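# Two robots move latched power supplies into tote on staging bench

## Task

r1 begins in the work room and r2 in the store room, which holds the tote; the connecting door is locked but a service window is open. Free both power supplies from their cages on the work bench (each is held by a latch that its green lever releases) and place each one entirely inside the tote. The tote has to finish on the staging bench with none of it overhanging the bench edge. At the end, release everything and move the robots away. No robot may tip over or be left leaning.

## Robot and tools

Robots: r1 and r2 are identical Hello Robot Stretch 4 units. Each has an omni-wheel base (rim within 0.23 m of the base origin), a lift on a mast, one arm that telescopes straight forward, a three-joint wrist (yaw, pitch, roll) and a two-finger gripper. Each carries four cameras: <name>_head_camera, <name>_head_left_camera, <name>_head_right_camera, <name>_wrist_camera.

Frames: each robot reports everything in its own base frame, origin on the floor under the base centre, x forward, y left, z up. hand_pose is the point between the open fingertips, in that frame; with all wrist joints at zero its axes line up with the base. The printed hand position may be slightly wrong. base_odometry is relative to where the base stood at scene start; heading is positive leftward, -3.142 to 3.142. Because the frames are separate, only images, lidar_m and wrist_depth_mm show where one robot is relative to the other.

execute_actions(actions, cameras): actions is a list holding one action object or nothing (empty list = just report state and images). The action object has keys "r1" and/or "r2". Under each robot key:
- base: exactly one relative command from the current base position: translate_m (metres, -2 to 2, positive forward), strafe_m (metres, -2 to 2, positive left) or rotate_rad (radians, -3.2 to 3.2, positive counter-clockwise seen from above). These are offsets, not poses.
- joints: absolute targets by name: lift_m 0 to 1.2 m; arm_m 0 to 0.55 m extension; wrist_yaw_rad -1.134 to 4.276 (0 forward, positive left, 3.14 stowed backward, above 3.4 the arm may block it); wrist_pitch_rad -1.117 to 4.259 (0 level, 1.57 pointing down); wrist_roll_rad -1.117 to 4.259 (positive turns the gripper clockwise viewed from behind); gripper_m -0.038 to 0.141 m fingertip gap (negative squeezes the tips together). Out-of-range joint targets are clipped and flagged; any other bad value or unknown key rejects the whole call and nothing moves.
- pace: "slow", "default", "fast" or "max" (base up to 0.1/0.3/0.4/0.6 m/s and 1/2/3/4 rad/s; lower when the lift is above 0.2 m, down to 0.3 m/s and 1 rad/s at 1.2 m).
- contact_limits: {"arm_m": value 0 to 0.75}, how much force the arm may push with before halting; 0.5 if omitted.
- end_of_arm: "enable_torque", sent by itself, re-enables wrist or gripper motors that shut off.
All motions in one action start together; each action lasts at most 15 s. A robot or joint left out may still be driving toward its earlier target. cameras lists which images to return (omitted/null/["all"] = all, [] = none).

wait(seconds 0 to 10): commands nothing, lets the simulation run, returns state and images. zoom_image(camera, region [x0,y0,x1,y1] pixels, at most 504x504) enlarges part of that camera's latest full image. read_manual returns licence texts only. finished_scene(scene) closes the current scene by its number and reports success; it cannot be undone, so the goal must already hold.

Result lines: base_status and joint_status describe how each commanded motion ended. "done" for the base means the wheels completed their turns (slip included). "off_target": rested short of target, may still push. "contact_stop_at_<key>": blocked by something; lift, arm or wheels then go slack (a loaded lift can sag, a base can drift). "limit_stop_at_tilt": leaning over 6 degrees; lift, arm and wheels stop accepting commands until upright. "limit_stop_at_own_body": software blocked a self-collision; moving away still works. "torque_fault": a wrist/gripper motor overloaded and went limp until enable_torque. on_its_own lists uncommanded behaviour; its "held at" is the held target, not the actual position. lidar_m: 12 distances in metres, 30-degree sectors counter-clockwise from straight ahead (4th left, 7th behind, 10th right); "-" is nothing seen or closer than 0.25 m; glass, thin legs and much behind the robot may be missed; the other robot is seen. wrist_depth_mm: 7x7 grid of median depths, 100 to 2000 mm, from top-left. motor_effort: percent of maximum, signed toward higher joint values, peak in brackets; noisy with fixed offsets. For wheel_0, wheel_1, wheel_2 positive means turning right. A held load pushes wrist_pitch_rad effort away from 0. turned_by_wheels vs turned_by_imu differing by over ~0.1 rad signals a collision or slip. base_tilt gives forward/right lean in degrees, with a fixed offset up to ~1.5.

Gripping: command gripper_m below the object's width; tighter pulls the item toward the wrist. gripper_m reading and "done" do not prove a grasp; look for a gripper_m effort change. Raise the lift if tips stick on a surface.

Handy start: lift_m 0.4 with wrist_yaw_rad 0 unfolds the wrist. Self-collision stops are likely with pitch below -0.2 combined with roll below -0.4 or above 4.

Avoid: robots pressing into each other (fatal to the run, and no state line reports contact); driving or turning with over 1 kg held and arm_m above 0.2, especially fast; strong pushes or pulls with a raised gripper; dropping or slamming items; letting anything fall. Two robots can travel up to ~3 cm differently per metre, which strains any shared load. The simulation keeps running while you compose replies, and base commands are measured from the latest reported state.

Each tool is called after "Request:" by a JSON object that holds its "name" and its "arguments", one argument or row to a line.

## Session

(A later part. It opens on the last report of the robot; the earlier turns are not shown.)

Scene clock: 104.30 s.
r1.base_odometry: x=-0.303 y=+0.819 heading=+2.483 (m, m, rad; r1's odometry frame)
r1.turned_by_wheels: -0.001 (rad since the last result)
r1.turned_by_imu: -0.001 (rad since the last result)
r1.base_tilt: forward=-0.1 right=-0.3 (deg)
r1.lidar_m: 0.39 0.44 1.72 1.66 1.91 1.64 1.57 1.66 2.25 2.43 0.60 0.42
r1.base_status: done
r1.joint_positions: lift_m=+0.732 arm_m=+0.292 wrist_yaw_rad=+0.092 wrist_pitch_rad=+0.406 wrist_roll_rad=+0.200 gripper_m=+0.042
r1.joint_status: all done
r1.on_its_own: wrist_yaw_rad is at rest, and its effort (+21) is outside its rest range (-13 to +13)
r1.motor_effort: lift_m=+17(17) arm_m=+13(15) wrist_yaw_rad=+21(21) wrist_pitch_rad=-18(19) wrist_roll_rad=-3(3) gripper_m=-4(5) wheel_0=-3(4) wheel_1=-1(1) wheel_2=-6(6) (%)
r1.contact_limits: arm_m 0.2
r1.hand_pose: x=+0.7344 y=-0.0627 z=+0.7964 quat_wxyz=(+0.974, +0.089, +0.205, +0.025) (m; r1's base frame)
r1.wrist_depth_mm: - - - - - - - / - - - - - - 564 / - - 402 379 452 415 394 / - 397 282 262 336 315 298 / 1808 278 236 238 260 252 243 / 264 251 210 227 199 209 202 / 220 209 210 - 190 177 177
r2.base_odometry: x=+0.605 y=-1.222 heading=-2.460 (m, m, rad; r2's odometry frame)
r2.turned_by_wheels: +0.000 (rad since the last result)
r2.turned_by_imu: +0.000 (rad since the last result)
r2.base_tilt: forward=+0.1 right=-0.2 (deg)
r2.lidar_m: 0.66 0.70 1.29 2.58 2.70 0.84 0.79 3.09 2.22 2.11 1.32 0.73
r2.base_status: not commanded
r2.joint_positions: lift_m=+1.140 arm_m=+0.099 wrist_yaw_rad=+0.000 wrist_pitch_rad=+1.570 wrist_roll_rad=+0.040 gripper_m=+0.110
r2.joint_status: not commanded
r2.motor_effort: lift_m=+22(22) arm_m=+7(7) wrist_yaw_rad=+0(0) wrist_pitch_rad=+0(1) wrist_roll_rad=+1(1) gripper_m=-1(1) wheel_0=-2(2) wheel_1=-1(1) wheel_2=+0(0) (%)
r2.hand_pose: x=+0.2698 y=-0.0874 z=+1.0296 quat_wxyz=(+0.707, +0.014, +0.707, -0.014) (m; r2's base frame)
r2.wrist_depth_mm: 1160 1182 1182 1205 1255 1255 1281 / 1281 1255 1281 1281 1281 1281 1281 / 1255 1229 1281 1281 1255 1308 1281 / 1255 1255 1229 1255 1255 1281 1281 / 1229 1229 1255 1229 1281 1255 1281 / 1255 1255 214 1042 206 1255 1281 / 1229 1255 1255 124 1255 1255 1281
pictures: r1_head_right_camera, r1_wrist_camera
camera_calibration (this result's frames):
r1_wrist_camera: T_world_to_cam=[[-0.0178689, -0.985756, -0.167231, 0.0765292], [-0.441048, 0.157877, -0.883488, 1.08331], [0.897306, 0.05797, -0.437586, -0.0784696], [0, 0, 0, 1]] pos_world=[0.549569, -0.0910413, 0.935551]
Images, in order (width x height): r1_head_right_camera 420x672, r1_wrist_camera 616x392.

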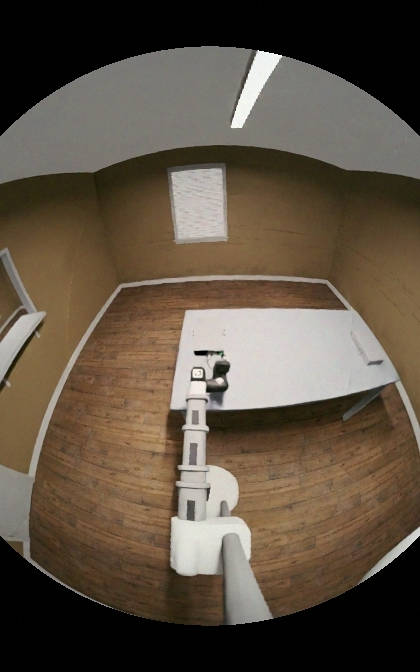

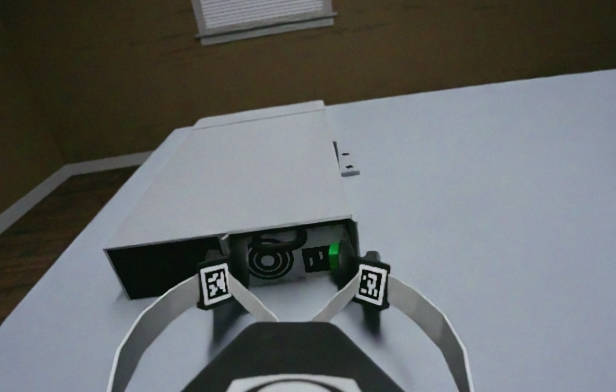

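Request:
{"name": "execute_actions", "arguments": {
  "actions": [
    {"r1":{"base":{"strafe_m":-0.007},"joints":{"arm_m":0.287,"lift_m":0.742,"wrist_roll_rad":0.42,"wrist_yaw_rad":0.13,"gripper_m":0.044},"contact_limits":{"arm_m":0.2},"pace":"slow"}}
  ],
  "cameras": ["r1_wrist_camera"]
}}

Request:
{"name": "zoom_image", "arguments": {
  "camera": "r1_wrist_camera",
  "region": [180, 200, 420, 330]
}}

Scene clock: 105.50 s.
r1.base_odometry: x=-0.299 y=+0.824 heading=+2.483 (m, m, rad; r1's odometry frame)
r1.turned_by_wheels: +0.000 (rad since the last result)
r1.turned_by_imu: +0.000 (rad since the last result)
r1.base_tilt: forward=+0.0 right=-0.4 (deg)
r1.lidar_m: 0.41 0.42 1.72 1.68 1.94 1.67 1.57 1.63 2.26 2.41 0.59 0.42
r1.base_status: done
r1.joint_positions: lift_m=+0.742 arm_m=+0.288 wrist_yaw_rad=+0.126 wrist_pitch_rad=+0.411 wrist_roll_rad=+0.419 gripper_m=+0.044
r1.joint_status: all done
r1.on_its_own: wrist_pitch_rad is at rest, and its effort (-33) is outside its rest range (-23 to +23)
r1.motor_effort: lift_m=+26(25) arm_m=-8(11) wrist_yaw_rad=+9(35) wrist_pitch_rad=-33(35) wrist_roll_rad=+3(7) gripper_m=-4(3) wheel_0=-1(4) wheel_1=-1(6) wheel_2=-4(10) (%)
r1.contact_limits: arm_m 0.2
r1.hand_pose: x=+0.7326 y=-0.0534 z=+0.8043 quat_wxyz=(+0.958, +0.190, +0.212, +0.018) (m; r1's base frame)
r1.wrist_depth_mm: - - - - - - 500 / - - - - 544 433 377 / - - 442 387 394 332 296 / - - 312 267 307 268 246 / - 364 248 241 243 224 207 / 1863 285 190 224 193 194 181 / 285 242 232 - 186 167 -
r2.base_odometry: x=+0.605 y=-1.222 heading=-2.460 (m, m, rad; r2's odometry frame)
r2.turned_by_wheels: +0.000 (rad since the last result)
r2.turned_by_imu: +0.000 (rad since the last result)
r2.base_tilt: forward=+0.1 right=-0.3 (deg)
r2.lidar_m: 0.67 0.67 1.30 2.58 2.69 0.81 0.80 3.09 2.21 2.12 1.31 0.72
r2.base_status: not commanded
r2.joint_positions: lift_m=+1.140 arm_m=+0.099 wrist_yaw_rad=+0.000 wrist_pitch_rad=+1.570 wrist_roll_rad=+0.040 gripper_m=+0.110
r2.joint_status: not commanded
r2.motor_effort: lift_m=+22(22) arm_m=+8(7) wrist_yaw_rad=+0(0) wrist_pitch_rad=-1(1) wrist_roll_rad=+1(0) gripper_m=-1(1) wheel_0=-2(2) wheel_1=-1(1) wheel_2=+0(0) (%)
r2.hand_pose: x=+0.2698 y=-0.0874 z=+1.0296 quat_wxyz=(+0.707, +0.014, +0.707, -0.014) (m; r2's base frame)
r2.wrist_depth_mm: 1160 1160 1182 1205 1255 1308 1281 / 1281 1281 1281 1255 1308 1281 1281 / 1229 1255 1281 1281 1281 1281 1308 / 1255 1229 1255 1255 1255 1281 1281 / 1255 1229 1255 1255 1255 1255 1281 / 1255 1229 215 1042 205 1281 1308 / 1229 1255 1255 124 1281 1255 1255
pictures: r1_wrist_camera
camera_calibration (this result's frames):
r1_wrist_camera: T_world_to_cam=[[-0.075565, -0.93109, -0.356876, 0.284695], [-0.450521, 0.351166, -0.8208, 1.05491], [0.889562, 0.0987566, -0.446012, -0.0592612], [0, 0, 0, 1]] pos_world=[0.549488, -0.0995188, 0.941038]
Images, in order (width x height): r1_wrist_camera 616x392.

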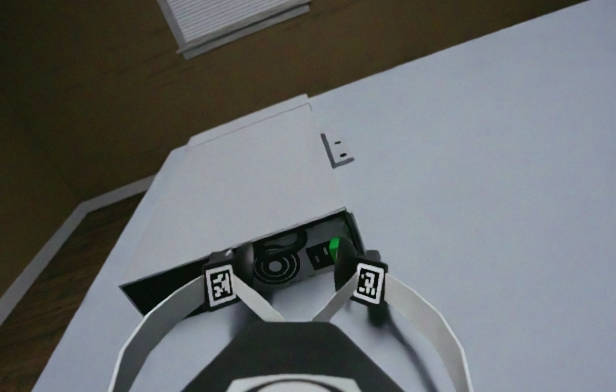

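Region (180, 200, 420, 330) of r1_wrist_camera's 616x392 image, scaled by 2.100; it fills the top 273 rows of this view, and the rest is white.

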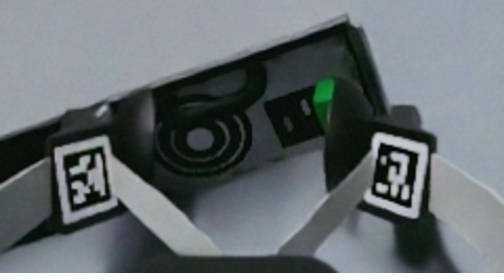

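Request:
{"name": "execute_actions", "arguments": {
  "actions": [
    {"r1":{"joints":{"arm_m":0.283,"lift_m":0.749,"wrist_roll_rad":0.36},"contact_limits":{"arm_m":0.2},"pace":"slow"}}
  ],
  "cameras": ["r1_wrist_camera"]
}}

Request:
{"name": "zoom_image", "arguments": {
  "camera": "r1_wrist_camera",
  "region": [180, 200, 420, 330]
}}

Scene clock: 106.57 s.
r1.base_odometry: x=-0.299 y=+0.824 heading=+2.483 (m, m, rad; r1's odometry frame)
r1.turned_by_wheels: +0.000 (rad since the last result)
r1.turned_by_imu: +0.000 (rad since the last result)
r1.base_tilt: forward=-0.1 right=-0.3 (deg)
r1.lidar_m: 0.40 0.45 1.70 1.68 1.94 1.62 1.56 1.62 2.26 2.42 0.59 0.44
r1.base_status: not commanded
r1.joint_positions: lift_m=+0.749 arm_m=+0.284 wrist_yaw_rad=+0.125 wrist_pitch_rad=+0.409 wrist_roll_rad=+0.360 gripper_m=+0.044
r1.joint_status: all done
r1.on_its_own: wrist_yaw_rad is at rest, and its effort (+14) is outside its rest range (-13 to +13); wrist_pitch_rad is at rest, and its effort (-27) is outside its rest range (-23 to +23)
r1.motor_effort: lift_m=+25(28) arm_m=-7(8) wrist_yaw_rad=+14(13) wrist_pitch_rad=-27(35) wrist_roll_rad=-1(1) gripper_m=-6(5) wheel_0=-2(2) wheel_1=-1(1) wheel_2=-4(4) (%)
r1.contact_limits: arm_m 0.2
r1.hand_pose: x=+0.7287 y=-0.0539 z=+0.8120 quat_wxyz=(+0.964, +0.163, +0.210, +0.024) (m; r1's base frame)
r1.wrist_depth_mm: - - - - - - - / - - - - 609 504 439 / - - 477 413 433 370 336 / - - 329 290 332 297 271 / - 366 257 248 260 244 231 / 1708 291 197 240 191 209 196 / 279 245 240 - 198 179 175
r2.base_odometry: x=+0.605 y=-1.222 heading=-2.460 (m, m, rad; r2's odometry frame)
r2.turned_by_wheels: +0.000 (rad since the last result)
r2.turned_by_imu: +0.000 (rad since the last result)
r2.base_tilt: forward=+0.1 right=-0.2 (deg)
r2.lidar_m: 0.65 0.70 1.29 2.58 2.68 0.85 0.80 3.08 2.23 2.14 1.28 0.72
r2.base_status: not commanded
r2.joint_positions: lift_m=+1.140 arm_m=+0.099 wrist_yaw_rad=+0.000 wrist_pitch_rad=+1.570 wrist_roll_rad=+0.040 gripper_m=+0.110
r2.joint_status: not commanded
r2.motor_effort: lift_m=+22(22) arm_m=+7(8) wrist_yaw_rad=+0(0) wrist_pitch_rad=+0(1) wrist_roll_rad=+1(1) gripper_m=-1(2) wheel_0=-2(2) wheel_1=-1(1) wheel_2=+0(0) (%)
r2.hand_pose: x=+0.2698 y=-0.0874 z=+1.0296 quat_wxyz=(+0.707, +0.014, +0.707, -0.014) (m; r2's base frame)
r2.wrist_depth_mm: 1160 1160 1205 1205 1255 1255 1281 / 1229 1255 1255 1281 1255 1281 1281 / 1255 1255 1281 1281 1255 1281 1281 / 1281 1229 1255 1281 1255 1281 1281 / 1229 1255 1281 1255 1255 1308 1281 / 1255 1255 214 1042 205 1255 1308 / 1205 1255 1255 124 1255 1255 1255
pictures: r1_wrist_camera
camera_calibration (this result's frames):
r1_wrist_camera: T_world_to_cam=[[-0.0522437, -0.950059, -0.307668, 0.228772], [-0.45011, 0.297421, -0.841987, 1.07363], [0.891444, 0.0944957, -0.443169, -0.0562214], [0, 0, 0, 1]] pos_world=[0.54532, -0.0966603, 0.94945]
Images, in order (width x height): r1_wrist_camera 616x392.

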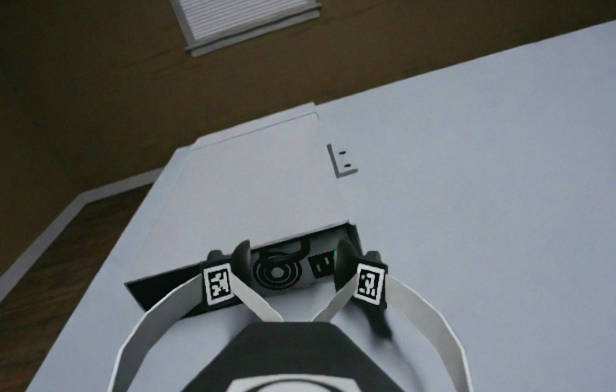

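Region (180, 200, 420, 330) of r1_wrist_camera's 616x392 image, scaled by 2.100; it fills the top 273 rows of this view, and the rest is white.

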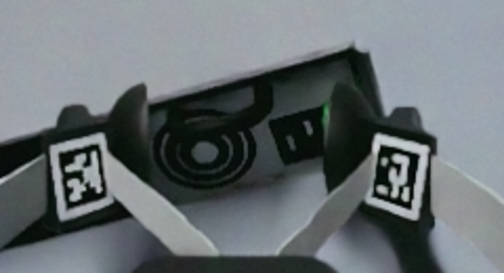

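Handle now near pad centre. Squeeze in steps.

Request:
{"name": "execute_actions", "arguments": {
  "actions": [
    {"r1":{"joints":{"arm_m":0.291,"lift_m":0.747,"gripper_m":0.015},"contact_limits":{"arm_m":0.3},"pace":"slow"}}
  ],
  "cameras": ["r1_wrist_camera"]
}}

Request:
{"name": "zoom_image", "arguments": {
  "camera": "r1_wrist_camera",
  "region": [180, 200, 420, 330]
}}

Scene clock: 108.13 s.
r1.base_odometry: x=-0.299 y=+0.824 heading=+2.483 (m, m, rad; r1's odometry frame)
r1.turned_by_wheels: +0.000 (rad since the last result)
r1.turned_by_imu: +0.000 (rad since the last result)
r1.base_tilt: forward=+0.0 right=-0.4 (deg)
r1.lidar_m: 0.39 0.41 1.73 1.69 1.93 1.63 1.57 1.65 2.25 2.41 0.58 0.41
r1.base_status: not commanded
r1.joint_positions: lift_m=+0.747 arm_m=+0.289 wrist_yaw_rad=+0.125 wrist_pitch_rad=+0.411 wrist_roll_rad=+0.360 gripper_m=+0.015
r1.joint_status: all done
r1.on_its_own: wrist_pitch_rad is at rest, and its effort (-32) is outside its rest range (-23 to +23)
r1.motor_effort: lift_m=+18(25) arm_m=+11(13) wrist_yaw_rad=+13(14) wrist_pitch_rad=-32(34) wrist_roll_rad=+3(1) gripper_m=-17(15) wheel_0=-2(1) wheel_1=+0(1) wheel_2=-5(5) (%)
r1.contact_limits: arm_m 0.3
r1.hand_pose: x=+0.7332 y=-0.0538 z=+0.8100 quat_wxyz=(+0.964, +0.162, +0.211, +0.024) (m; r1's base frame)
r1.wrist_depth_mm: - - - - - - - / - - - - 603 492 433 / - - 462 399 424 368 330 / - - 322 281 327 293 267 / - 353 252 243 260 241 225 / 1708 282 190 242 187 204 193 / 274 239 236 - 197 178 173
r2.base_odometry: x=+0.605 y=-1.222 heading=-2.460 (m, m, rad; r2's odometry frame)
r2.turned_by_wheels: +0.000 (rad since the last result)
r2.turned_by_imu: +0.000 (rad since the last result)
r2.base_tilt: forward=+0.2 right=-0.2 (deg)
r2.lidar_m: 0.66 0.70 1.26 2.58 2.67 0.83 0.81 3.09 2.22 2.12 1.29 0.72
r2.base_status: not commanded
r2.joint_positions: lift_m=+1.140 arm_m=+0.099 wrist_yaw_rad=+0.000 wrist_pitch_rad=+1.570 wrist_roll_rad=+0.040 gripper_m=+0.110
r2.joint_status: not commanded
r2.motor_effort: lift_m=+22(22) arm_m=+7(7) wrist_yaw_rad=+0(0) wrist_pitch_rad=+0(1) wrist_roll_rad=-1(0) gripper_m=-2(0) wheel_0=-2(2) wheel_1=-1(1) wheel_2=+0(0) (%)
r2.hand_pose: x=+0.2698 y=-0.0874 z=+1.0296 quat_wxyz=(+0.707, +0.014, +0.707, -0.014) (m; r2's base frame)
r2.wrist_depth_mm: 1160 1160 1182 1205 1255 1281 1281 / 1255 1255 1229 1281 1255 1255 1281 / 1255 1255 1255 1255 1255 1281 1255 / 1255 1229 1281 1255 1281 1281 1255 / 1255 1255 1255 1281 1255 1281 1255 / 1229 1229 214 1042 205 1281 1255 / 1255 1255 1255 124 1255 1281 1255
pictures: r1_wrist_camera
camera_calibration (this result's frames):
r1_wrist_camera: T_world_to_cam=[[-0.0524757, -0.950302, -0.306875, 0.227918], [-0.451987, 0.296622, -0.841263, 1.07467], [0.890479, 0.0945578, -0.44509, -0.0589195], [0, 0, 0, 1]] pos_world=[0.550163, -0.0966076, 0.947795]
Images, in order (width x height): r1_wrist_camera 616x392.

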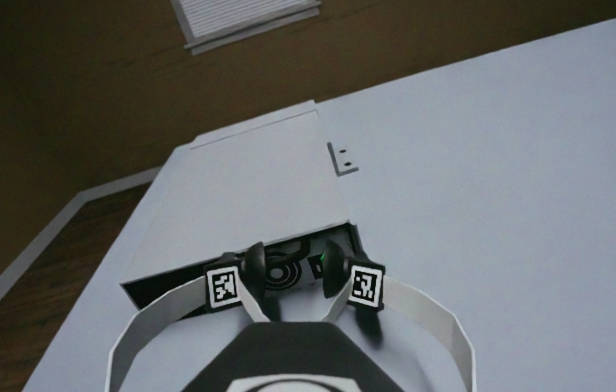

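Region (180, 200, 420, 330) of r1_wrist_camera's 616x392 image, scaled by 2.100; it fills the top 273 rows of this view, and the rest is white.

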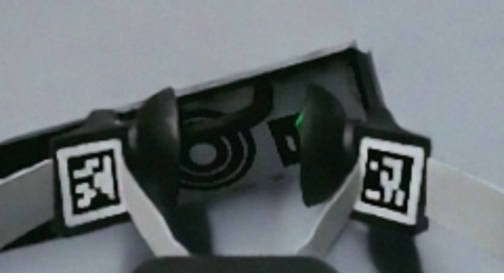

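Request:
{"name": "execute_actions", "arguments": {
  "actions": [
    {"r1":{"joints":{"arm_m":0.303,"lift_m":0.742,"gripper_m":-0.01},"contact_limits":{"arm_m":0.4},"pace":"slow"}}
  ],
  "cameras": ["r1_wrist_camera"]
}}

Request:
{"name": "zoom_image", "arguments": {
  "camera": "r1_wrist_camera",
  "region": [180, 200, 420, 330]
}}

Scene clock: 109.50 s.
r1.base_odometry: x=-0.298 y=+0.824 heading=+2.482 (m, m, rad; r1's odometry frame)
r1.turned_by_wheels: +0.000 (rad since the last result)
r1.turned_by_imu: +0.000 (rad since the last result)
r1.base_tilt: forward=-0.1 right=-0.3 (deg)
r1.lidar_m: 0.41 0.44 1.72 1.66 1.93 1.63 1.57 1.64 2.26 2.42 0.60 0.42
r1.base_status: not commanded
r1.joint_positions: lift_m=+0.742 arm_m=+0.300 wrist_yaw_rad=+0.121 wrist_pitch_rad=+0.414 wrist_roll_rad=+0.359 gripper_m=-0.009
r1.joint_status: all done
r1.on_its_own: wrist_yaw_rad is at rest, and its effort (+22) is outside its rest range (-13 to +13); wrist_pitch_rad is at rest, and its effort (-41) is outside its rest range (-23 to +23)
r1.motor_effort: lift_m=+15(19) arm_m=+18(17) wrist_yaw_rad=+22(26) wrist_pitch_rad=-41(40) wrist_roll_rad=+1(1) gripper_m=-17(16) wheel_0=+1(2) wheel_1=+3(2) wheel_2=-11(11) (%)
r1.contact_limits: arm_m 0.4
r1.hand_pose: x=+0.7434 y=-0.0548 z=+0.8047 quat_wxyz=(+0.963, +0.162, +0.212, +0.022) (m; r1's base frame)
r1.wrist_depth_mm: - - - - - - - / - - - - 585 480 424 / - - 445 392 415 357 322 / - - 310 273 319 283 260 / - 291 238 232 253 236 220 / 1661 169 197 236 186 196 189 / 263 236 230 - 192 175 -
r2.base_odometry: x=+0.605 y=-1.222 heading=-2.460 (m, m, rad; r2's odometry frame)
r2.turned_by_wheels: +0.000 (rad since the last result)
r2.turned_by_imu: +0.000 (rad since the last result)
r2.base_tilt: forward=+0.1 right=-0.2 (deg)
r2.lidar_m: 0.66 0.69 1.27 2.58 2.69 0.83 0.78 3.11 2.20 2.14 1.32 0.72
r2.base_status: not commanded
r2.joint_positions: lift_m=+1.140 arm_m=+0.099 wrist_yaw_rad=+0.000 wrist_pitch_rad=+1.570 wrist_roll_rad=+0.040 gripper_m=+0.110
r2.joint_status: not commanded
r2.motor_effort: lift_m=+22(22) arm_m=+8(7) wrist_yaw_rad=+1(0) wrist_pitch_rad=-1(1) wrist_roll_rad=+0(1) gripper_m=-1(2) wheel_0=-2(2) wheel_1=-1(1) wheel_2=+0(0) (%)
r2.hand_pose: x=+0.2698 y=-0.0874 z=+1.0296 quat_wxyz=(+0.707, +0.014, +0.707, -0.014) (m; r2's base frame)
r2.wrist_depth_mm: 1160 1182 1182 1205 1229 1308 1281 / 1255 1255 1255 1281 1308 1255 1281 / 1229 1255 1255 1281 1281 1281 1281 / 1255 1255 1255 1281 1281 1281 1255 / 1255 1255 1255 1281 1255 1281 1281 / 1255 1255 214 1042 206 1281 1255 / 1229 1229 1229 124 1255 1255 1281
pictures: r1_wrist_camera
camera_calibration (this result's frames):
r1_wrist_camera: T_world_to_cam=[[-0.0562294, -0.95033, -0.306123, 0.22809], [-0.452864, 0.29753, -0.84047, 1.07517], [0.889805, 0.0913732, -0.4471, -0.0683772], [0, 0, 0, 1]] pos_world=[0.560574, -0.0968868, 0.942901]
Images, in order (width x height): r1_wrist_camera 616x392.

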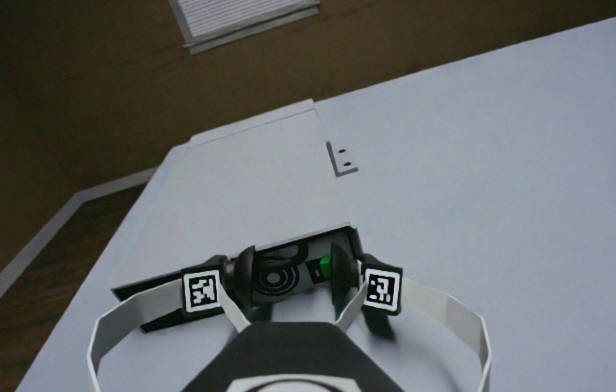

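Region (180, 200, 420, 330) of r1_wrist_camera's 616x392 image, scaled by 2.100; it fills the top 273 rows of this view, and the rest is white.

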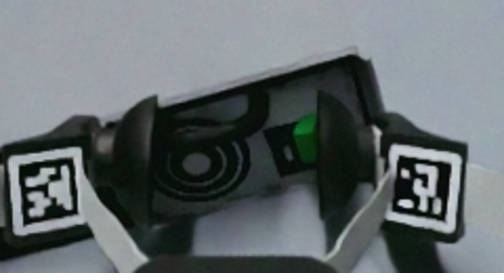

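Best seating so far. Final squeeze.

Request:
{"name": "execute_actions", "arguments": {
  "actions": [
    {"r1":{"joints":{"arm_m":0.308,"lift_m":0.739,"gripper_m":-0.038},"contact_limits":{"arm_m":0.4},"pace":"slow"}}
  ],
  "cameras": ["r1_wrist_camera"]
}}

Request:
{"name": "zoom_image", "arguments": {
  "camera": "r1_wrist_camera",
  "region": [180, 200, 420, 330]
}}

Request:
{"name": "execute_actions", "arguments": {
  "actions": [
    {"r1":{"joints":{"arm_m":0.294},"pace":"slow"}}
  ],
  "cameras": ["r1_wrist_camera"]
}}

Request:
{"name": "zoom_image", "arguments": {
  "camera": "r1_wrist_camera",
  "region": [180, 200, 420, 330]
}}

Scene clock: 110.93 s.
r1.base_odometry: x=-0.298 y=+0.824 heading=+2.482 (m, m, rad; r1's odometry frame)
r1.turned_by_wheels: +0.000 (rad since the last result)
r1.turned_by_imu: +0.000 (rad since the last result)
r1.base_tilt: forward=-0.1 right=-0.4 (deg)
r1.lidar_m: 0.40 0.42 1.72 1.67 1.94 1.65 1.56 1.64 2.27 2.43 0.57 0.40
r1.base_status: not commanded
r1.joint_positions: lift_m=+0.739 arm_m=+0.305 wrist_yaw_rad=+0.123 wrist_pitch_rad=+0.413 wrist_roll_rad=+0.359 gripper_m=-0.037
r1.joint_status: all done
r1.on_its_own: wrist_yaw_rad is at rest, and its effort (+21) is outside its rest range (-13 to +13); wrist_pitch_rad is at rest, and its effort (-38) is outside its rest range (-23 to +23)
r1.motor_effort: lift_m=+15(17) arm_m=+17(21) wrist_yaw_rad=+21(26) wrist_pitch_rad=-38(40) wrist_roll_rad=+1(1) gripper_m=-23(25) wheel_0=+1(1) wheel_1=+3(3) wheel_2=-12(12) (%)
r1.contact_limits: arm_m 0.4
r1.hand_pose: x=+0.7488 y=-0.0544 z=+0.8018 quat_wxyz=(+0.963, +0.162, +0.212, +0.022) (m; r1's base frame)
r1.wrist_depth_mm: - - - - - - - / - - - - 569 477 415 / - - 436 379 407 353 317 / - - 303 266 315 281 257 / - 285 233 225 248 232 216 / 1756 171 191 229 183 190 186 / 257 238 227 - 189 173 -
r2.base_odometry: x=+0.605 y=-1.222 heading=-2.460 (m, m, rad; r2's odometry frame)
r2.turned_by_wheels: +0.000 (rad since the last result)
r2.turned_by_imu: +0.000 (rad since the last result)
r2.base_tilt: forward=+0.1 right=-0.3 (deg)
r2.lidar_m: 0.67 0.70 1.28 2.58 2.65 0.85 0.79 3.10 2.22 2.15 1.30 0.72
r2.base_status: not commanded
r2.joint_positions: lift_m=+1.140 arm_m=+0.099 wrist_yaw_rad=+0.000 wrist_pitch_rad=+1.570 wrist_roll_rad=+0.040 gripper_m=+0.110
r2.joint_status: not commanded
r2.motor_effort: lift_m=+22(22) arm_m=+7(7) wrist_yaw_rad=+0(0) wrist_pitch_rad=+0(1) wrist_roll_rad=+2(2) gripper_m=-1(2) wheel_0=-2(2) wheel_1=-1(1) wheel_2=+0(0) (%)
r2.hand_pose: x=+0.2698 y=-0.0874 z=+1.0296 quat_wxyz=(+0.707, +0.014, +0.707, -0.014) (m; r2's base frame)
r2.wrist_depth_mm: 1138 1160 1182 1205 1229 1281 1281 / 1281 1255 1281 1281 1308 1281 1281 / 1281 1281 1281 1255 1255 1281 1281 / 1255 1281 1255 1255 1281 1255 1281 / 1229 1255 1255 1255 1281 1281 1255 / 1229 1255 214 1060 205 1281 1281 / 1255 1255 1229 124 1255 1281 1281
pictures: r1_wrist_camera
camera_calibration (this result's frames):
r1_wrist_camera: T_world_to_cam=[[-0.0547744, -0.950423, -0.306098, 0.226735], [-0.452731, 0.296875, -0.840773, 1.0752], [0.889963, 0.0925271, -0.446547, -0.0749955], [0, 0, 0, 1]] pos_world=[0.56594, -0.0967664, 0.939914]
Images, in order (width x height): r1_wrist_camera 616x392.

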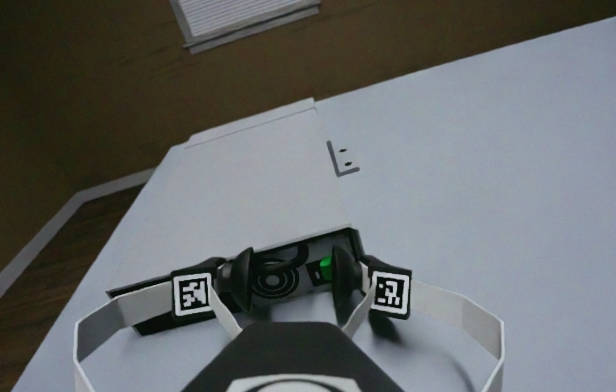

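Region (180, 200, 420, 330) of r1_wrist_camera's 616x392 image, scaled by 2.100; it fills the top 273 rows of this view, and the rest is white.

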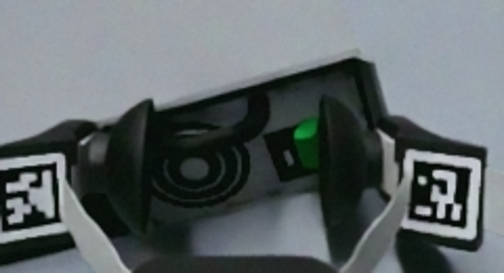

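Scene clock: 111.97 s.
r1.base_odometry: x=-0.299 y=+0.824 heading=+2.484 (m, m, rad; r1's odometry frame)
r1.turned_by_wheels: +0.001 (rad since the last result)
r1.turned_by_imu: +0.001 (rad since the last result)
r1.base_tilt: forward=+0.0 right=-0.4 (deg)
r1.lidar_m: 0.41 0.40 1.74 1.69 1.92 1.63 1.56 1.65 2.27 2.39 0.60 0.42
r1.base_status: not commanded
r1.joint_positions: lift_m=+0.739 arm_m=+0.296 wrist_yaw_rad=+0.134 wrist_pitch_rad=+0.405 wrist_roll_rad=+0.361 gripper_m=-0.037
r1.joint_status: all done
r1.motor_effort: lift_m=+19(19) arm_m=-12(17) wrist_yaw_rad=-12(20) wrist_pitch_rad=-15(38) wrist_roll_rad=-4(3) gripper_m=-28(31) wheel_0=+2(2) wheel_1=+1(3) wheel_2=+3(12) (%)
r1.hand_pose: x=+0.7414 y=-0.0513 z=+0.8037 quat_wxyz=(+0.964, +0.162, +0.209, +0.028) (m; r1's base frame)
r1.wrist_depth_mm: - - - - - - - / - - - - 597 484 424 / - - 452 382 413 355 322 / - - 312 267 317 281 259 / - 345 241 229 248 235 219 / 1708 248 183 233 182 195 187 / 266 235 230 - 190 171 -
r2.base_odometry: x=+0.605 y=-1.222 heading=-2.460 (m, m, rad; r2's odometry frame)
r2.turned_by_wheels: +0.000 (rad since the last result)
r2.turned_by_imu: +0.000 (rad since the last result)
r2.base_tilt: forward=+0.1 right=-0.3 (deg)
r2.lidar_m: 0.67 0.71 1.32 2.58 2.68 0.83 0.79 3.11 2.24 2.12 1.31 0.71
r2.base_status: not commanded
r2.joint_positions: lift_m=+1.140 arm_m=+0.099 wrist_yaw_rad=+0.000 wrist_pitch_rad=+1.570 wrist_roll_rad=+0.040 gripper_m=+0.110
r2.joint_status: not commanded
r2.motor_effort: lift_m=+22(22) arm_m=+8(7) wrist_yaw_rad=+0(0) wrist_pitch_rad=-1(1) wrist_roll_rad=+0(1) gripper_m=-1(1) wheel_0=-2(2) wheel_1=-1(1) wheel_2=+0(0) (%)
r2.hand_pose: x=+0.2698 y=-0.0874 z=+1.0296 quat_wxyz=(+0.707, +0.014, +0.707, -0.014) (m; r2's base frame)
r2.wrist_depth_mm: 1160 1182 1182 1229 1255 1281 1281 / 1255 1281 1255 1281 1281 1308 1281 / 1255 1255 1255 1255 1281 1308 1281 / 1229 1255 1255 1281 1281 1281 1281 / 1255 1229 1229 1255 1255 1281 1308 / 1229 1255 213 1042 204 1281 1255 / 1255 1255 1255 124 1255 1255 1255
pictures: r1_wrist_camera
camera_calibration (this result's frames):
r1_wrist_camera: T_world_to_cam=[[-0.0422517, -0.950184, -0.308814, 0.222851], [-0.448984, 0.294179, -0.843725, 1.07199], [0.89254, 0.103004, -0.439047, -0.0752024], [0, 0, 0, 1]] pos_world=[0.557843, -0.0958612, 0.940266]
Images, in order (width x height): r1_wrist_camera 616x392.

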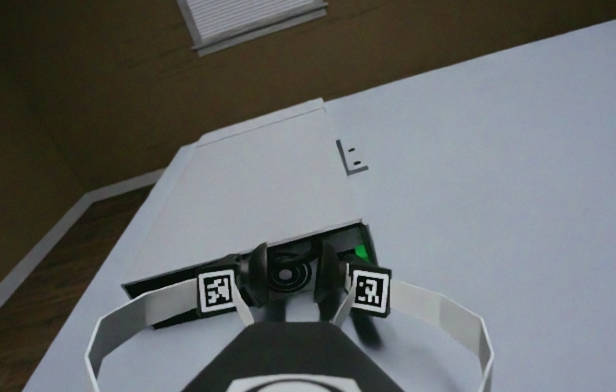

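Region (180, 200, 420, 330) of r1_wrist_camera's 616x392 image, scaled by 2.100; it fills the top 273 rows of this view, and the rest is white.

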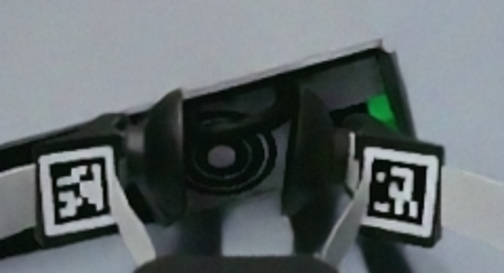

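Request:
{"name": "execute_actions", "arguments": {
  "actions": [
    {"r1":{"joints":{"gripper_m":0.03,"arm_m":0.284},"pace":"default"}}
  ],
  "cameras": []
}}

Request:
{"name": "execute_actions", "arguments": {
  "actions": [
    {"r1":{"joints":{"arm_m":0.25,"lift_m":0.748},"pace":"default"}}
  ],
  "cameras": []
}}

Request:
{"name": "execute_actions", "arguments": {
  "actions": [
    {"r1":{"base":{"strafe_m":-0.030},"joints":{"arm_m":0.26,"wrist_yaw_rad":0.2,"gripper_m":0.062},"pace":"default"}}
  ],
  "cameras": ["r1_wrist_camera"]
}}

Request:
{"name": "zoom_image", "arguments": {
  "camera": "r1_wrist_camera",
  "region": [180, 200, 420, 330]
}}

Scene clock: 113.63 s.
r1.base_odometry: x=-0.299 y=+0.824 heading=+2.483 (m, m, rad; r1's odometry frame)
r1.turned_by_wheels: -0.001 (rad since the last result)
r1.turned_by_imu: -0.001 (rad since the last result)
r1.base_tilt: forward=-0.1 right=-0.3 (deg)
r1.lidar_m: 0.38 0.42 1.71 1.70 1.92 1.65 1.56 1.64 2.22 2.40 0.63 0.44
r1.base_status: not commanded
r1.joint_positions: lift_m=+0.739 arm_m=+0.284 wrist_yaw_rad=+0.124 wrist_pitch_rad=+0.406 wrist_roll_rad=+0.360 gripper_m=+0.030
r1.joint_status: all done
r1.motor_effort: lift_m=+20(19) arm_m=-1(14) wrist_yaw_rad=+13(15) wrist_pitch_rad=-19(21) wrist_roll_rad=+0(2) gripper_m=+0(33) wheel_0=+1(2) wheel_1=+2(2) wheel_2=-8(8) (%)
r1.hand_pose: x=+0.7289 y=-0.0539 z=+0.8032 quat_wxyz=(+0.964, +0.163, +0.209, +0.024) (m; r1's base frame)
r1.wrist_depth_mm: - - - - - - - / - - - - 609 496 430 / - - 459 397 418 362 324 / - - 314 277 322 286 262 / - 351 255 230 259 236 220 / 1756 285 188 188 206 201 189 / 266 235 233 - 188 174 -
r2.base_odometry: x=+0.605 y=-1.222 heading=-2.460 (m, m, rad; r2's odometry frame)
r2.turned_by_wheels: +0.000 (rad since the last result)
r2.turned_by_imu: +0.000 (rad since the last result)
r2.base_tilt: forward=+0.1 right=-0.2 (deg)
r2.lidar_m: 0.64 0.68 1.30 2.59 2.69 0.81 0.79 3.12 2.24 2.15 1.30 0.70
r2.base_status: not commanded
r2.joint_positions: lift_m=+1.140 arm_m=+0.099 wrist_yaw_rad=+0.000 wrist_pitch_rad=+1.570 wrist_roll_rad=+0.040 gripper_m=+0.110
r2.joint_status: not commanded
r2.motor_effort: lift_m=+22(22) arm_m=+7(7) wrist_yaw_rad=+0(0) wrist_pitch_rad=-1(1) wrist_roll_rad=+0(2) gripper_m=-2(0) wheel_0=-2(2) wheel_1=-1(1) wheel_2=+0(0) (%)
r2.hand_pose: x=+0.2698 y=-0.0874 z=+1.0296 quat_wxyz=(+0.707, +0.014, +0.707, -0.014) (m; r2's base frame)
r2.wrist_depth_mm: 1160 1182 1182 1229 1255 1281 1308 / 1281 1281 1281 1281 1281 1281 1308 / 1255 1255 1255 1255 1281 1281 1281 / 1255 1281 1255 1255 1281 1281 1255 / 1229 1229 1255 1281 1255 1281 1255 / 1255 1229 214 1042 205 1281 1255 / 1255 1229 1255 124 1255 1281 1281
pictures: none
No camera images: the call's "cameras" was empty. Leave "cameras" out to get every camera's image.

Scene clock: 114.50 s.
r1.base_odometry: x=-0.299 y=+0.824 heading=+2.483 (m, m, rad; r1's odometry frame)
r1.turned_by_wheels: +0.000 (rad since the last result)
r1.turned_by_imu: +0.000 (rad since the last result)
r1.base_tilt: forward=-0.1 right=-0.4 (deg)
r1.lidar_m: 0.40 0.43 1.72 1.68 1.90 1.65 1.57 1.65 2.24 2.42 0.61 0.42
r1.base_status: not commanded
r1.joint_positions: lift_m=+0.748 arm_m=+0.252 wrist_yaw_rad=+0.130 wrist_pitch_rad=+0.402 wrist_roll_rad=+0.360 gripper_m=+0.030
r1.joint_status: all done
r1.motor_effort: lift_m=+23(23) arm_m=-9(8) wrist_yaw_rad=-1(15) wrist_pitch_rad=-7(20) wrist_roll_rad=+0(2) gripper_m=-4(4) wheel_0=+0(1) wheel_1=+0(2) wheel_2=+0(8) (%)
r1.hand_pose: x=+0.6970 y=-0.0523 z=+0.8130 quat_wxyz=(+0.964, +0.162, +0.208, +0.027) (m; r1's base frame)
r1.wrist_depth_mm: - - - - - - - / - - - - 640 525 455 / - - 525 421 445 384 343 / - - 342 294 338 304 276 / - 394 285 282 273 249 235 / 1756 310 192 228 189 213 198 / 842 250 244 - 198 181 179
r2.base_odometry: x=+0.605 y=-1.222 heading=-2.460 (m, m, rad; r2's odometry frame)
r2.turned_by_wheels: +0.000 (rad since the last result)
r2.turned_by_imu: +0.000 (rad since the last result)
r2.base_tilt: forward=+0.1 right=-0.2 (deg)
r2.lidar_m: 0.66 0.70 1.29 2.57 2.69 0.82 0.78 3.12 2.24 2.15 1.29 0.70
r2.base_status: not commanded
r2.joint_positions: lift_m=+1.140 arm_m=+0.099 wrist_yaw_rad=+0.000 wrist_pitch_rad=+1.570 wrist_roll_rad=+0.040 gripper_m=+0.110
r2.joint_status: not commanded
r2.motor_effort: lift_m=+22(22) arm_m=+7(8) wrist_yaw_rad=+0(0) wrist_pitch_rad=-1(1) wrist_roll_rad=+1(1) gripper_m=-1(1) wheel_0=-2(2) wheel_1=-1(1) wheel_2=+0(0) (%)
r2.hand_pose: x=+0.2698 y=-0.0874 z=+1.0296 quat_wxyz=(+0.707, +0.014, +0.707, -0.014) (m; r2's base frame)
r2.wrist_depth_mm: 1160 1160 1160 1229 1281 1255 1281 / 1229 1255 1281 1281 1281 1281 1308 / 1255 1281 1255 1255 1281 1281 1308 / 1255 1255 1281 1281 1281 1281 1281 / 1229 1255 1229 1255 1255 1255 1281 / 1229 1229 214 1042 206 1255 1255 / 1255 1229 1281 124 1255 1255 1281
pictures: none
No camera images: the call's "cameras" was empty. Leave "cameras" out to get every camera's image.

Scene clock: 115.60 s.
r1.base_odometry: x=-0.280 y=+0.848 heading=+2.483 (m, m, rad; r1's odometry frame)
r1.turned_by_wheels: +0.000 (rad since the last result)
r1.turned_by_imu: +0.000 (rad since the last result)
r1.base_tilt: forward=+0.0 right=-0.4 (deg)
r1.lidar_m: 0.40 0.42 1.76 1.71 1.94 1.61 1.55 1.66 2.25 2.40 0.62 0.41
r1.base_status: done
r1.joint_positions: lift_m=+0.748 arm_m=+0.258 wrist_yaw_rad=+0.200 wrist_pitch_rad=+0.402 wrist_roll_rad=+0.360 gripper_m=+0.062
r1.joint_status: all done
r1.motor_effort: lift_m=+23(22) arm_m=+9(12) wrist_yaw_rad=-1(2) wrist_pitch_rad=-7(8) wrist_roll_rad=-1(3) gripper_m=-2(3) wheel_0=-1(8) wheel_1=+0(6) wheel_2=+0(0) (%)
r1.hand_pose: x=+0.7069 y=-0.0330 z=+0.8130 quat_wxyz=(+0.963, +0.155, +0.213, +0.061) (m; r1's base frame)
r1.wrist_depth_mm: - - - - - - - / - - - - - 521 455 / - - 597 421 445 384 342 / - - 342 297 342 304 276 / - 382 276 274 265 251 236 / 1808 304 256 244 198 212 200 / 286 253 245 - 200 181 178
r2.base_odometry: x=+0.605 y=-1.222 heading=-2.460 (m, m, rad; r2's odometry frame)
r2.turned_by_wheels: +0.000 (rad since the last result)
r2.turned_by_imu: +0.000 (rad since the last result)
r2.base_tilt: forward=+0.1 right=-0.2 (deg)
r2.lidar_m: 0.66 0.70 1.30 2.57 2.69 0.84 0.77 3.10 2.23 2.14 1.31 0.71
r2.base_status: not commanded
r2.joint_positions: lift_m=+1.140 arm_m=+0.099 wrist_yaw_rad=+0.000 wrist_pitch_rad=+1.570 wrist_roll_rad=+0.040 gripper_m=+0.110
r2.joint_status: not commanded
r2.motor_effort: lift_m=+21(22) arm_m=+7(7) wrist_yaw_rad=+0(0) wrist_pitch_rad=-1(1) wrist_roll_rad=+2(3) gripper_m=-1(0) wheel_0=-2(2) wheel_1=-1(1) wheel_2=+0(0) (%)
r2.hand_pose: x=+0.2698 y=-0.0874 z=+1.0296 quat_wxyz=(+0.707, +0.014, +0.707, -0.014) (m; r2's base frame)
r2.wrist_depth_mm: 1160 1182 1182 1229 1229 1281 1281 / 1255 1281 1255 1281 1281 1308 1281 / 1281 1281 1281 1255 1308 1281 1281 / 1255 1255 1281 1281 1255 1281 1281 / 1255 1281 1229 1255 1255 1281 1281 / 1229 1229 214 1042 205 1255 1255 / 1255 1229 1255 124 1255 1255 1281
pictures: r1_wrist_camera
camera_calibration (this result's frames):
r1_wrist_camera: T_world_to_cam=[[0.0214312, -0.950837, -0.308949, 0.196719], [-0.46546, 0.263997, -0.844779, 1.07047], [0.884809, 0.161908, -0.436919, -0.0365025], [0, 0, 0, 1]] pos_world=[0.526341, -0.0896426, 0.949135]
Images, in order (width x height): r1_wrist_camera 616x392.

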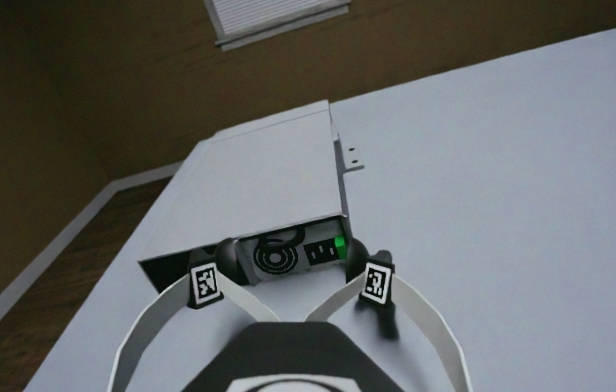

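Region (180, 200, 420, 330) of r1_wrist_camera's 616x392 image, scaled by 2.100; it fills the top 273 rows of this view, and the rest is white.

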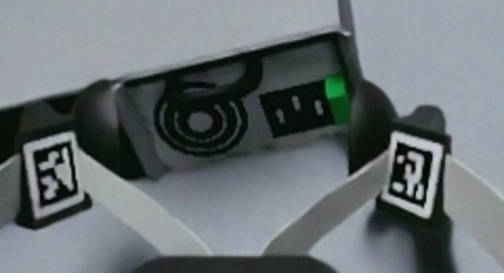

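Request:
{"name": "execute_actions", "arguments": {
  "actions": [
    {"r1":{"base":{"strafe_m":-0.004},"joints":{"arm_m":0.278},"contact_limits":{"arm_m":0.1},"pace":"slow"}}
  ],
  "cameras": ["r1_wrist_camera"]
}}

Request:
{"name": "zoom_image", "arguments": {
  "camera": "r1_wrist_camera",
  "region": [180, 200, 420, 330]
}}

Scene clock: 116.83 s.
r1.base_odometry: x=-0.278 y=+0.851 heading=+2.483 (m, m, rad; r1's odometry frame)
r1.turned_by_wheels: +0.000 (rad since the last result)
r1.turned_by_imu: +0.000 (rad since the last result)
r1.base_tilt: forward=-0.1 right=-0.4 (deg)
r1.lidar_m: 0.37 0.43 1.75 1.72 1.92 1.63 1.58 1.61 2.26 2.37 0.59 0.43
r1.base_status: done
r1.joint_positions: lift_m=+0.748 arm_m=+0.276 wrist_yaw_rad=+0.200 wrist_pitch_rad=+0.402 wrist_roll_rad=+0.360 gripper_m=+0.062
r1.joint_status: all done
r1.motor_effort: lift_m=+23(23) arm_m=+9(9) wrist_yaw_rad=-1(0) wrist_pitch_rad=-6(6) wrist_roll_rad=-1(4) gripper_m=-3(2) wheel_0=+1(5) wheel_1=+0(1) wheel_2=+0(0) (%)
r1.contact_limits: arm_m 0.1
r1.hand_pose: x=+0.7248 y=-0.0330 z=+0.8130 quat_wxyz=(+0.963, +0.155, +0.213, +0.061) (m; r1's base frame)
r1.wrist_depth_mm: - - - - - - - / - - - - - 517 455 / - - 647 421 439 384 343 / - - 340 301 340 301 276 / - 382 260 254 265 248 235 / 1708 298 255 244 198 211 199 / 279 254 244 - 201 182 179
r2.base_odometry: x=+0.605 y=-1.222 heading=-2.460 (m, m, rad; r2's odometry frame)
r2.turned_by_wheels: +0.000 (rad since the last result)
r2.turned_by_imu: +0.000 (rad since the last result)
r2.base_tilt: forward=+0.1 right=-0.2 (deg)
r2.lidar_m: 0.65 0.71 1.28 2.57 2.69 0.82 0.79 3.08 2.20 2.14 1.30 0.73
r2.base_status: not commanded
r2.joint_positions: lift_m=+1.140 arm_m=+0.099 wrist_yaw_rad=+0.000 wrist_pitch_rad=+1.570 wrist_roll_rad=+0.040 gripper_m=+0.110
r2.joint_status: not commanded
r2.motor_effort: lift_m=+22(22) arm_m=+8(7) wrist_yaw_rad=+0(0) wrist_pitch_rad=+0(2) wrist_roll_rad=+1(1) gripper_m=-2(1) wheel_0=-2(2) wheel_1=-1(1) wheel_2=+0(0) (%)
r2.hand_pose: x=+0.2698 y=-0.0874 z=+1.0296 quat_wxyz=(+0.707, +0.014, +0.707, -0.014) (m; r2's base frame)
r2.wrist_depth_mm: 1138 1182 1182 1229 1255 1281 1281 / 1281 1229 1255 1255 1255 1255 1308 / 1255 1255 1255 1255 1281 1281 1281 / 1255 1255 1255 1255 1255 1281 1281 / 1229 1255 1281 1255 1281 1281 1281 / 1229 1255 214 1042 205 1281 1281 / 1229 1229 1255 124 1281 1281 1255
pictures: r1_wrist_camera
camera_calibration (this result's frames):
r1_wrist_camera: T_world_to_cam=[[0.0214344, -0.950837, -0.308949, 0.196332], [-0.465461, 0.263996, -0.844779, 1.07883], [0.884809, 0.161911, -0.436919, -0.0524072], [0, 0, 0, 1]] pos_world=[0.544317, -0.0896422, 0.949135]
Images, in order (width x height): r1_wrist_camera 616x392.

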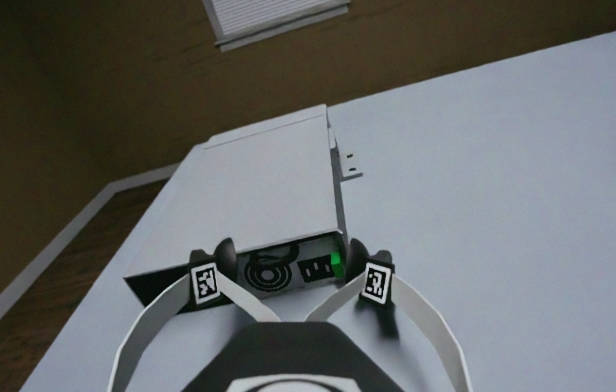

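Region (180, 200, 420, 330) of r1_wrist_camera's 616x392 image, scaled by 2.100; it fills the top 273 rows of this view, and the rest is white.

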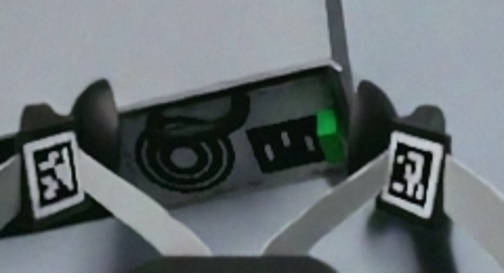

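Request:
{"name": "execute_actions", "arguments": {
  "actions": [
    {"r1":{"base":{"strafe_m":0.010},"joints":{"lift_m":0.744,"gripper_m":0.046},"pace":"slow"}}
  ],
  "cameras": ["r1_wrist_camera"]
}}

Request:
{"name": "zoom_image", "arguments": {
  "camera": "r1_wrist_camera",
  "region": [180, 200, 420, 330]
}}

Scene clock: 118.00 s.
r1.base_odometry: x=-0.284 y=+0.843 heading=+2.483 (m, m, rad; r1's odometry frame)
r1.turned_by_wheels: +0.000 (rad since the last result)
r1.turned_by_imu: +0.000 (rad since the last result)
r1.base_tilt: forward=+0.0 right=-0.3 (deg)
r1.lidar_m: 0.41 0.41 1.76 1.69 1.96 1.63 1.56 1.62 2.24 2.41 0.59 0.43
r1.base_status: done
r1.joint_positions: lift_m=+0.744 arm_m=+0.276 wrist_yaw_rad=+0.196 wrist_pitch_rad=+0.403 wrist_roll_rad=+0.360 gripper_m=+0.046
r1.joint_status: all done
r1.motor_effort: lift_m=+17(22) arm_m=+9(9) wrist_yaw_rad=+9(10) wrist_pitch_rad=-9(10) wrist_roll_rad=-1(2) gripper_m=-6(5) wheel_0=-3(4) wheel_1=-2(7) wheel_2=-1(0) (%)
r1.hand_pose: x=+0.7247 y=-0.0340 z=+0.8093 quat_wxyz=(+0.963, +0.155, +0.213, +0.059) (m; r1's base frame)
r1.wrist_depth_mm: - - - - - - - / - - - - - 508 445 / - - 574 404 430 375 336 / - - 330 287 332 294 271 / - 375 262 254 263 243 229 / 1708 293 198 243 200 207 194 / 274 246 238 - 196 178 174
r2.base_odometry: x=+0.605 y=-1.222 heading=-2.460 (m, m, rad; r2's odometry frame)
r2.turned_by_wheels: +0.000 (rad since the last result)
r2.turned_by_imu: +0.000 (rad since the last result)
r2.base_tilt: forward=+0.1 right=-0.2 (deg)
r2.lidar_m: 0.65 0.71 1.28 2.59 2.70 0.85 0.79 3.10 2.23 2.13 1.28 0.71
r2.base_status: not commanded
r2.joint_positions: lift_m=+1.140 arm_m=+0.099 wrist_yaw_rad=+0.000 wrist_pitch_rad=+1.570 wrist_roll_rad=+0.040 gripper_m=+0.110
r2.joint_status: not commanded
r2.motor_effort: lift_m=+22(22) arm_m=+7(7) wrist_yaw_rad=+0(0) wrist_pitch_rad=-1(0) wrist_roll_rad=-1(2) gripper_m=-2(1) wheel_0=-2(2) wheel_1=-1(1) wheel_2=+0(0) (%)
r2.hand_pose: x=+0.2698 y=-0.0874 z=+1.0296 quat_wxyz=(+0.707, +0.014, +0.707, -0.014) (m; r2's base frame)
r2.wrist_depth_mm: 1160 1182 1205 1229 1255 1281 1281 / 1255 1255 1255 1281 1281 1281 1281 / 1255 1255 1255 1281 1281 1281 1308 / 1255 1255 1255 1281 1281 1308 1281 / 1255 1229 1255 1281 1255 1255 1308 / 1255 1281 214 1042 205 1229 1308 / 1255 1255 1229 124 1229 1255 1281
pictures: r1_wrist_camera
camera_calibration (this result's frames):
r1_wrist_camera: T_world_to_cam=[[0.0178978, -0.950946, -0.308838, 0.196722], [-0.465074, 0.265519, -0.844515, 1.07545], [0.885091, 0.158747, -0.437508, -0.0535561], [0, 0, 0, 1]] pos_world=[0.544046, -0.0899793, 0.945559]
Images, in order (width x height): r1_wrist_camera 616x392.

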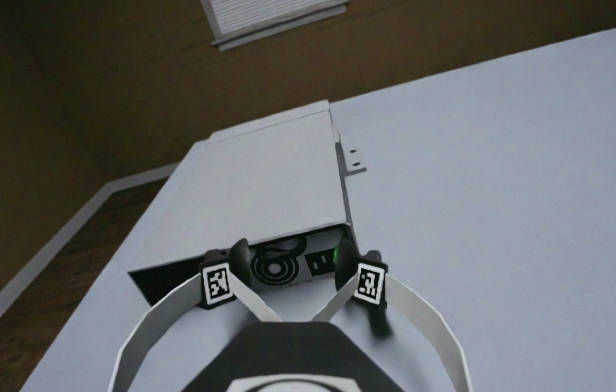

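Region (180, 200, 420, 330) of r1_wrist_camera's 616x392 image, scaled by 2.100; it fills the top 273 rows of this view, and the rest is white.

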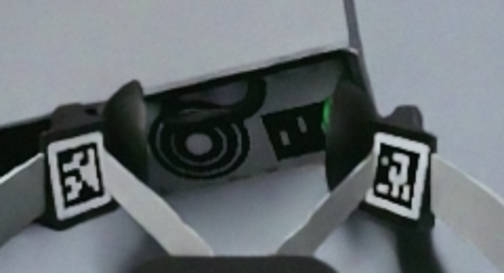

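Request:
{"name": "execute_actions", "arguments": {
  "actions": [
    {"r1":{"base":{"strafe_m":0.002},"joints":{"arm_m":0.292,"lift_m":0.743,"gripper_m":0.015},"contact_limits":{"arm_m":0.4},"pace":"slow"}}
  ],
  "cameras": ["r1_wrist_camera"]
}}

Request:
{"name": "zoom_image", "arguments": {
  "camera": "r1_wrist_camera",
  "region": [180, 200, 420, 330]
}}

Scene clock: 119.60 s.
r1.base_odometry: x=-0.285 y=+0.841 heading=+2.482 (m, m, rad; r1's odometry frame)
r1.turned_by_wheels: -0.001 (rad since the last result)
r1.turned_by_imu: +0.000 (rad since the last result)
r1.base_tilt: forward=+0.0 right=-0.3 (deg)
r1.lidar_m: 0.39 0.42 1.76 1.72 1.97 1.66 1.56 1.66 2.23 2.40 0.60 0.42
r1.base_status: done
r1.joint_positions: lift_m=+0.743 arm_m=+0.290 wrist_yaw_rad=+0.195 wrist_pitch_rad=+0.411 wrist_roll_rad=+0.360 gripper_m=+0.015
r1.joint_status: all done
r1.on_its_own: wrist_pitch_rad is at rest, and its effort (-32) is outside its rest range (-23 to +23)
r1.motor_effort: lift_m=+18(18) arm_m=+13(17) wrist_yaw_rad=+12(17) wrist_pitch_rad=-32(34) wrist_roll_rad=-1(2) gripper_m=-16(16) wheel_0=-1(3) wheel_1=+1(1) wheel_2=-8(7) (%)
r1.contact_limits: arm_m 0.4
r1.hand_pose: x=+0.7369 y=-0.0344 z=+0.8061 quat_wxyz=(+0.962, +0.155, +0.217, +0.058) (m; r1's base frame)
r1.wrist_depth_mm: - - - - - - - / - - - - 591 484 427 / - - 459 377 413 362 322 / - - 310 272 322 283 259 / - 309 245 236 254 236 220 / 1708 277 188 237 189 199 189 / 264 240 231 - 192 173 -
r2.base_odometry: x=+0.605 y=-1.222 heading=-2.460 (m, m, rad; r2's odometry frame)
r2.turned_by_wheels: +0.000 (rad since the last result)
r2.turned_by_imu: +0.000 (rad since the last result)
r2.base_tilt: forward=+0.1 right=-0.2 (deg)
r2.lidar_m: 0.66 0.67 1.30 2.59 2.70 0.82 0.78 3.11 2.24 2.13 1.30 0.69
r2.base_status: not commanded
r2.joint_positions: lift_m=+1.140 arm_m=+0.099 wrist_yaw_rad=+0.000 wrist_pitch_rad=+1.570 wrist_roll_rad=+0.040 gripper_m=+0.110
r2.joint_status: not commanded
r2.motor_effort: lift_m=+22(22) arm_m=+8(6) wrist_yaw_rad=+0(0) wrist_pitch_rad=-1(1) wrist_roll_rad=+1(0) gripper_m=-1(1) wheel_0=-2(2) wheel_1=-1(1) wheel_2=+0(0) (%)
r2.hand_pose: x=+0.2698 y=-0.0874 z=+1.0296 quat_wxyz=(+0.707, +0.014, +0.707, -0.014) (m; r2's base frame)
r2.wrist_depth_mm: 1160 1182 1182 1229 1255 1281 1281 / 1255 1255 1281 1281 1281 1308 1308 / 1229 1255 1281 1281 1255 1255 1308 / 1229 1255 1255 1255 1255 1281 1281 / 1229 1255 1255 1255 1281 1281 1255 / 1229 1255 214 1042 206 1255 1255 / 1229 1229 1229 124 1229 1281 1281
pictures: r1_wrist_camera
camera_calibration (this result's frames):
r1_wrist_camera: T_world_to_cam=[[0.014674, -0.951629, -0.3069, 0.195849], [-0.471847, 0.264018, -0.841222, 1.08078], [0.881559, 0.157154, -0.445149, -0.0570496], [0, 0, 0, 1]] pos_world=[0.557379, -0.0900028, 0.943883]
Images, in order (width x height): r1_wrist_camera 616x392.

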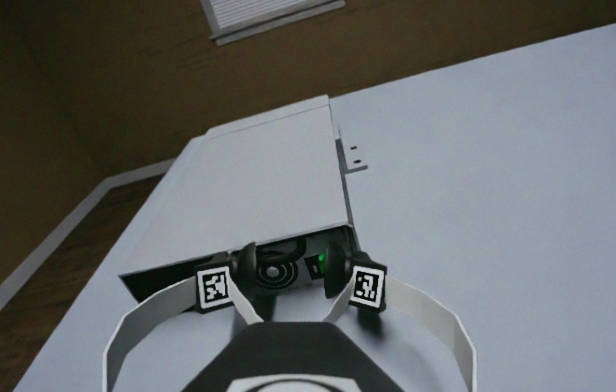

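Region (180, 200, 420, 330) of r1_wrist_camera's 616x392 image, scaled by 2.100; it fills the top 273 rows of this view, and the rest is white.

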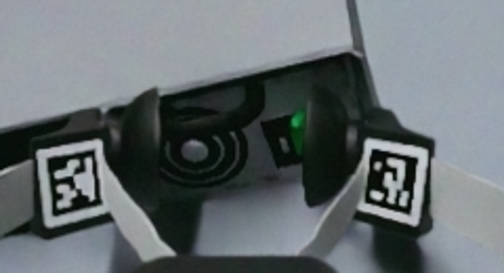

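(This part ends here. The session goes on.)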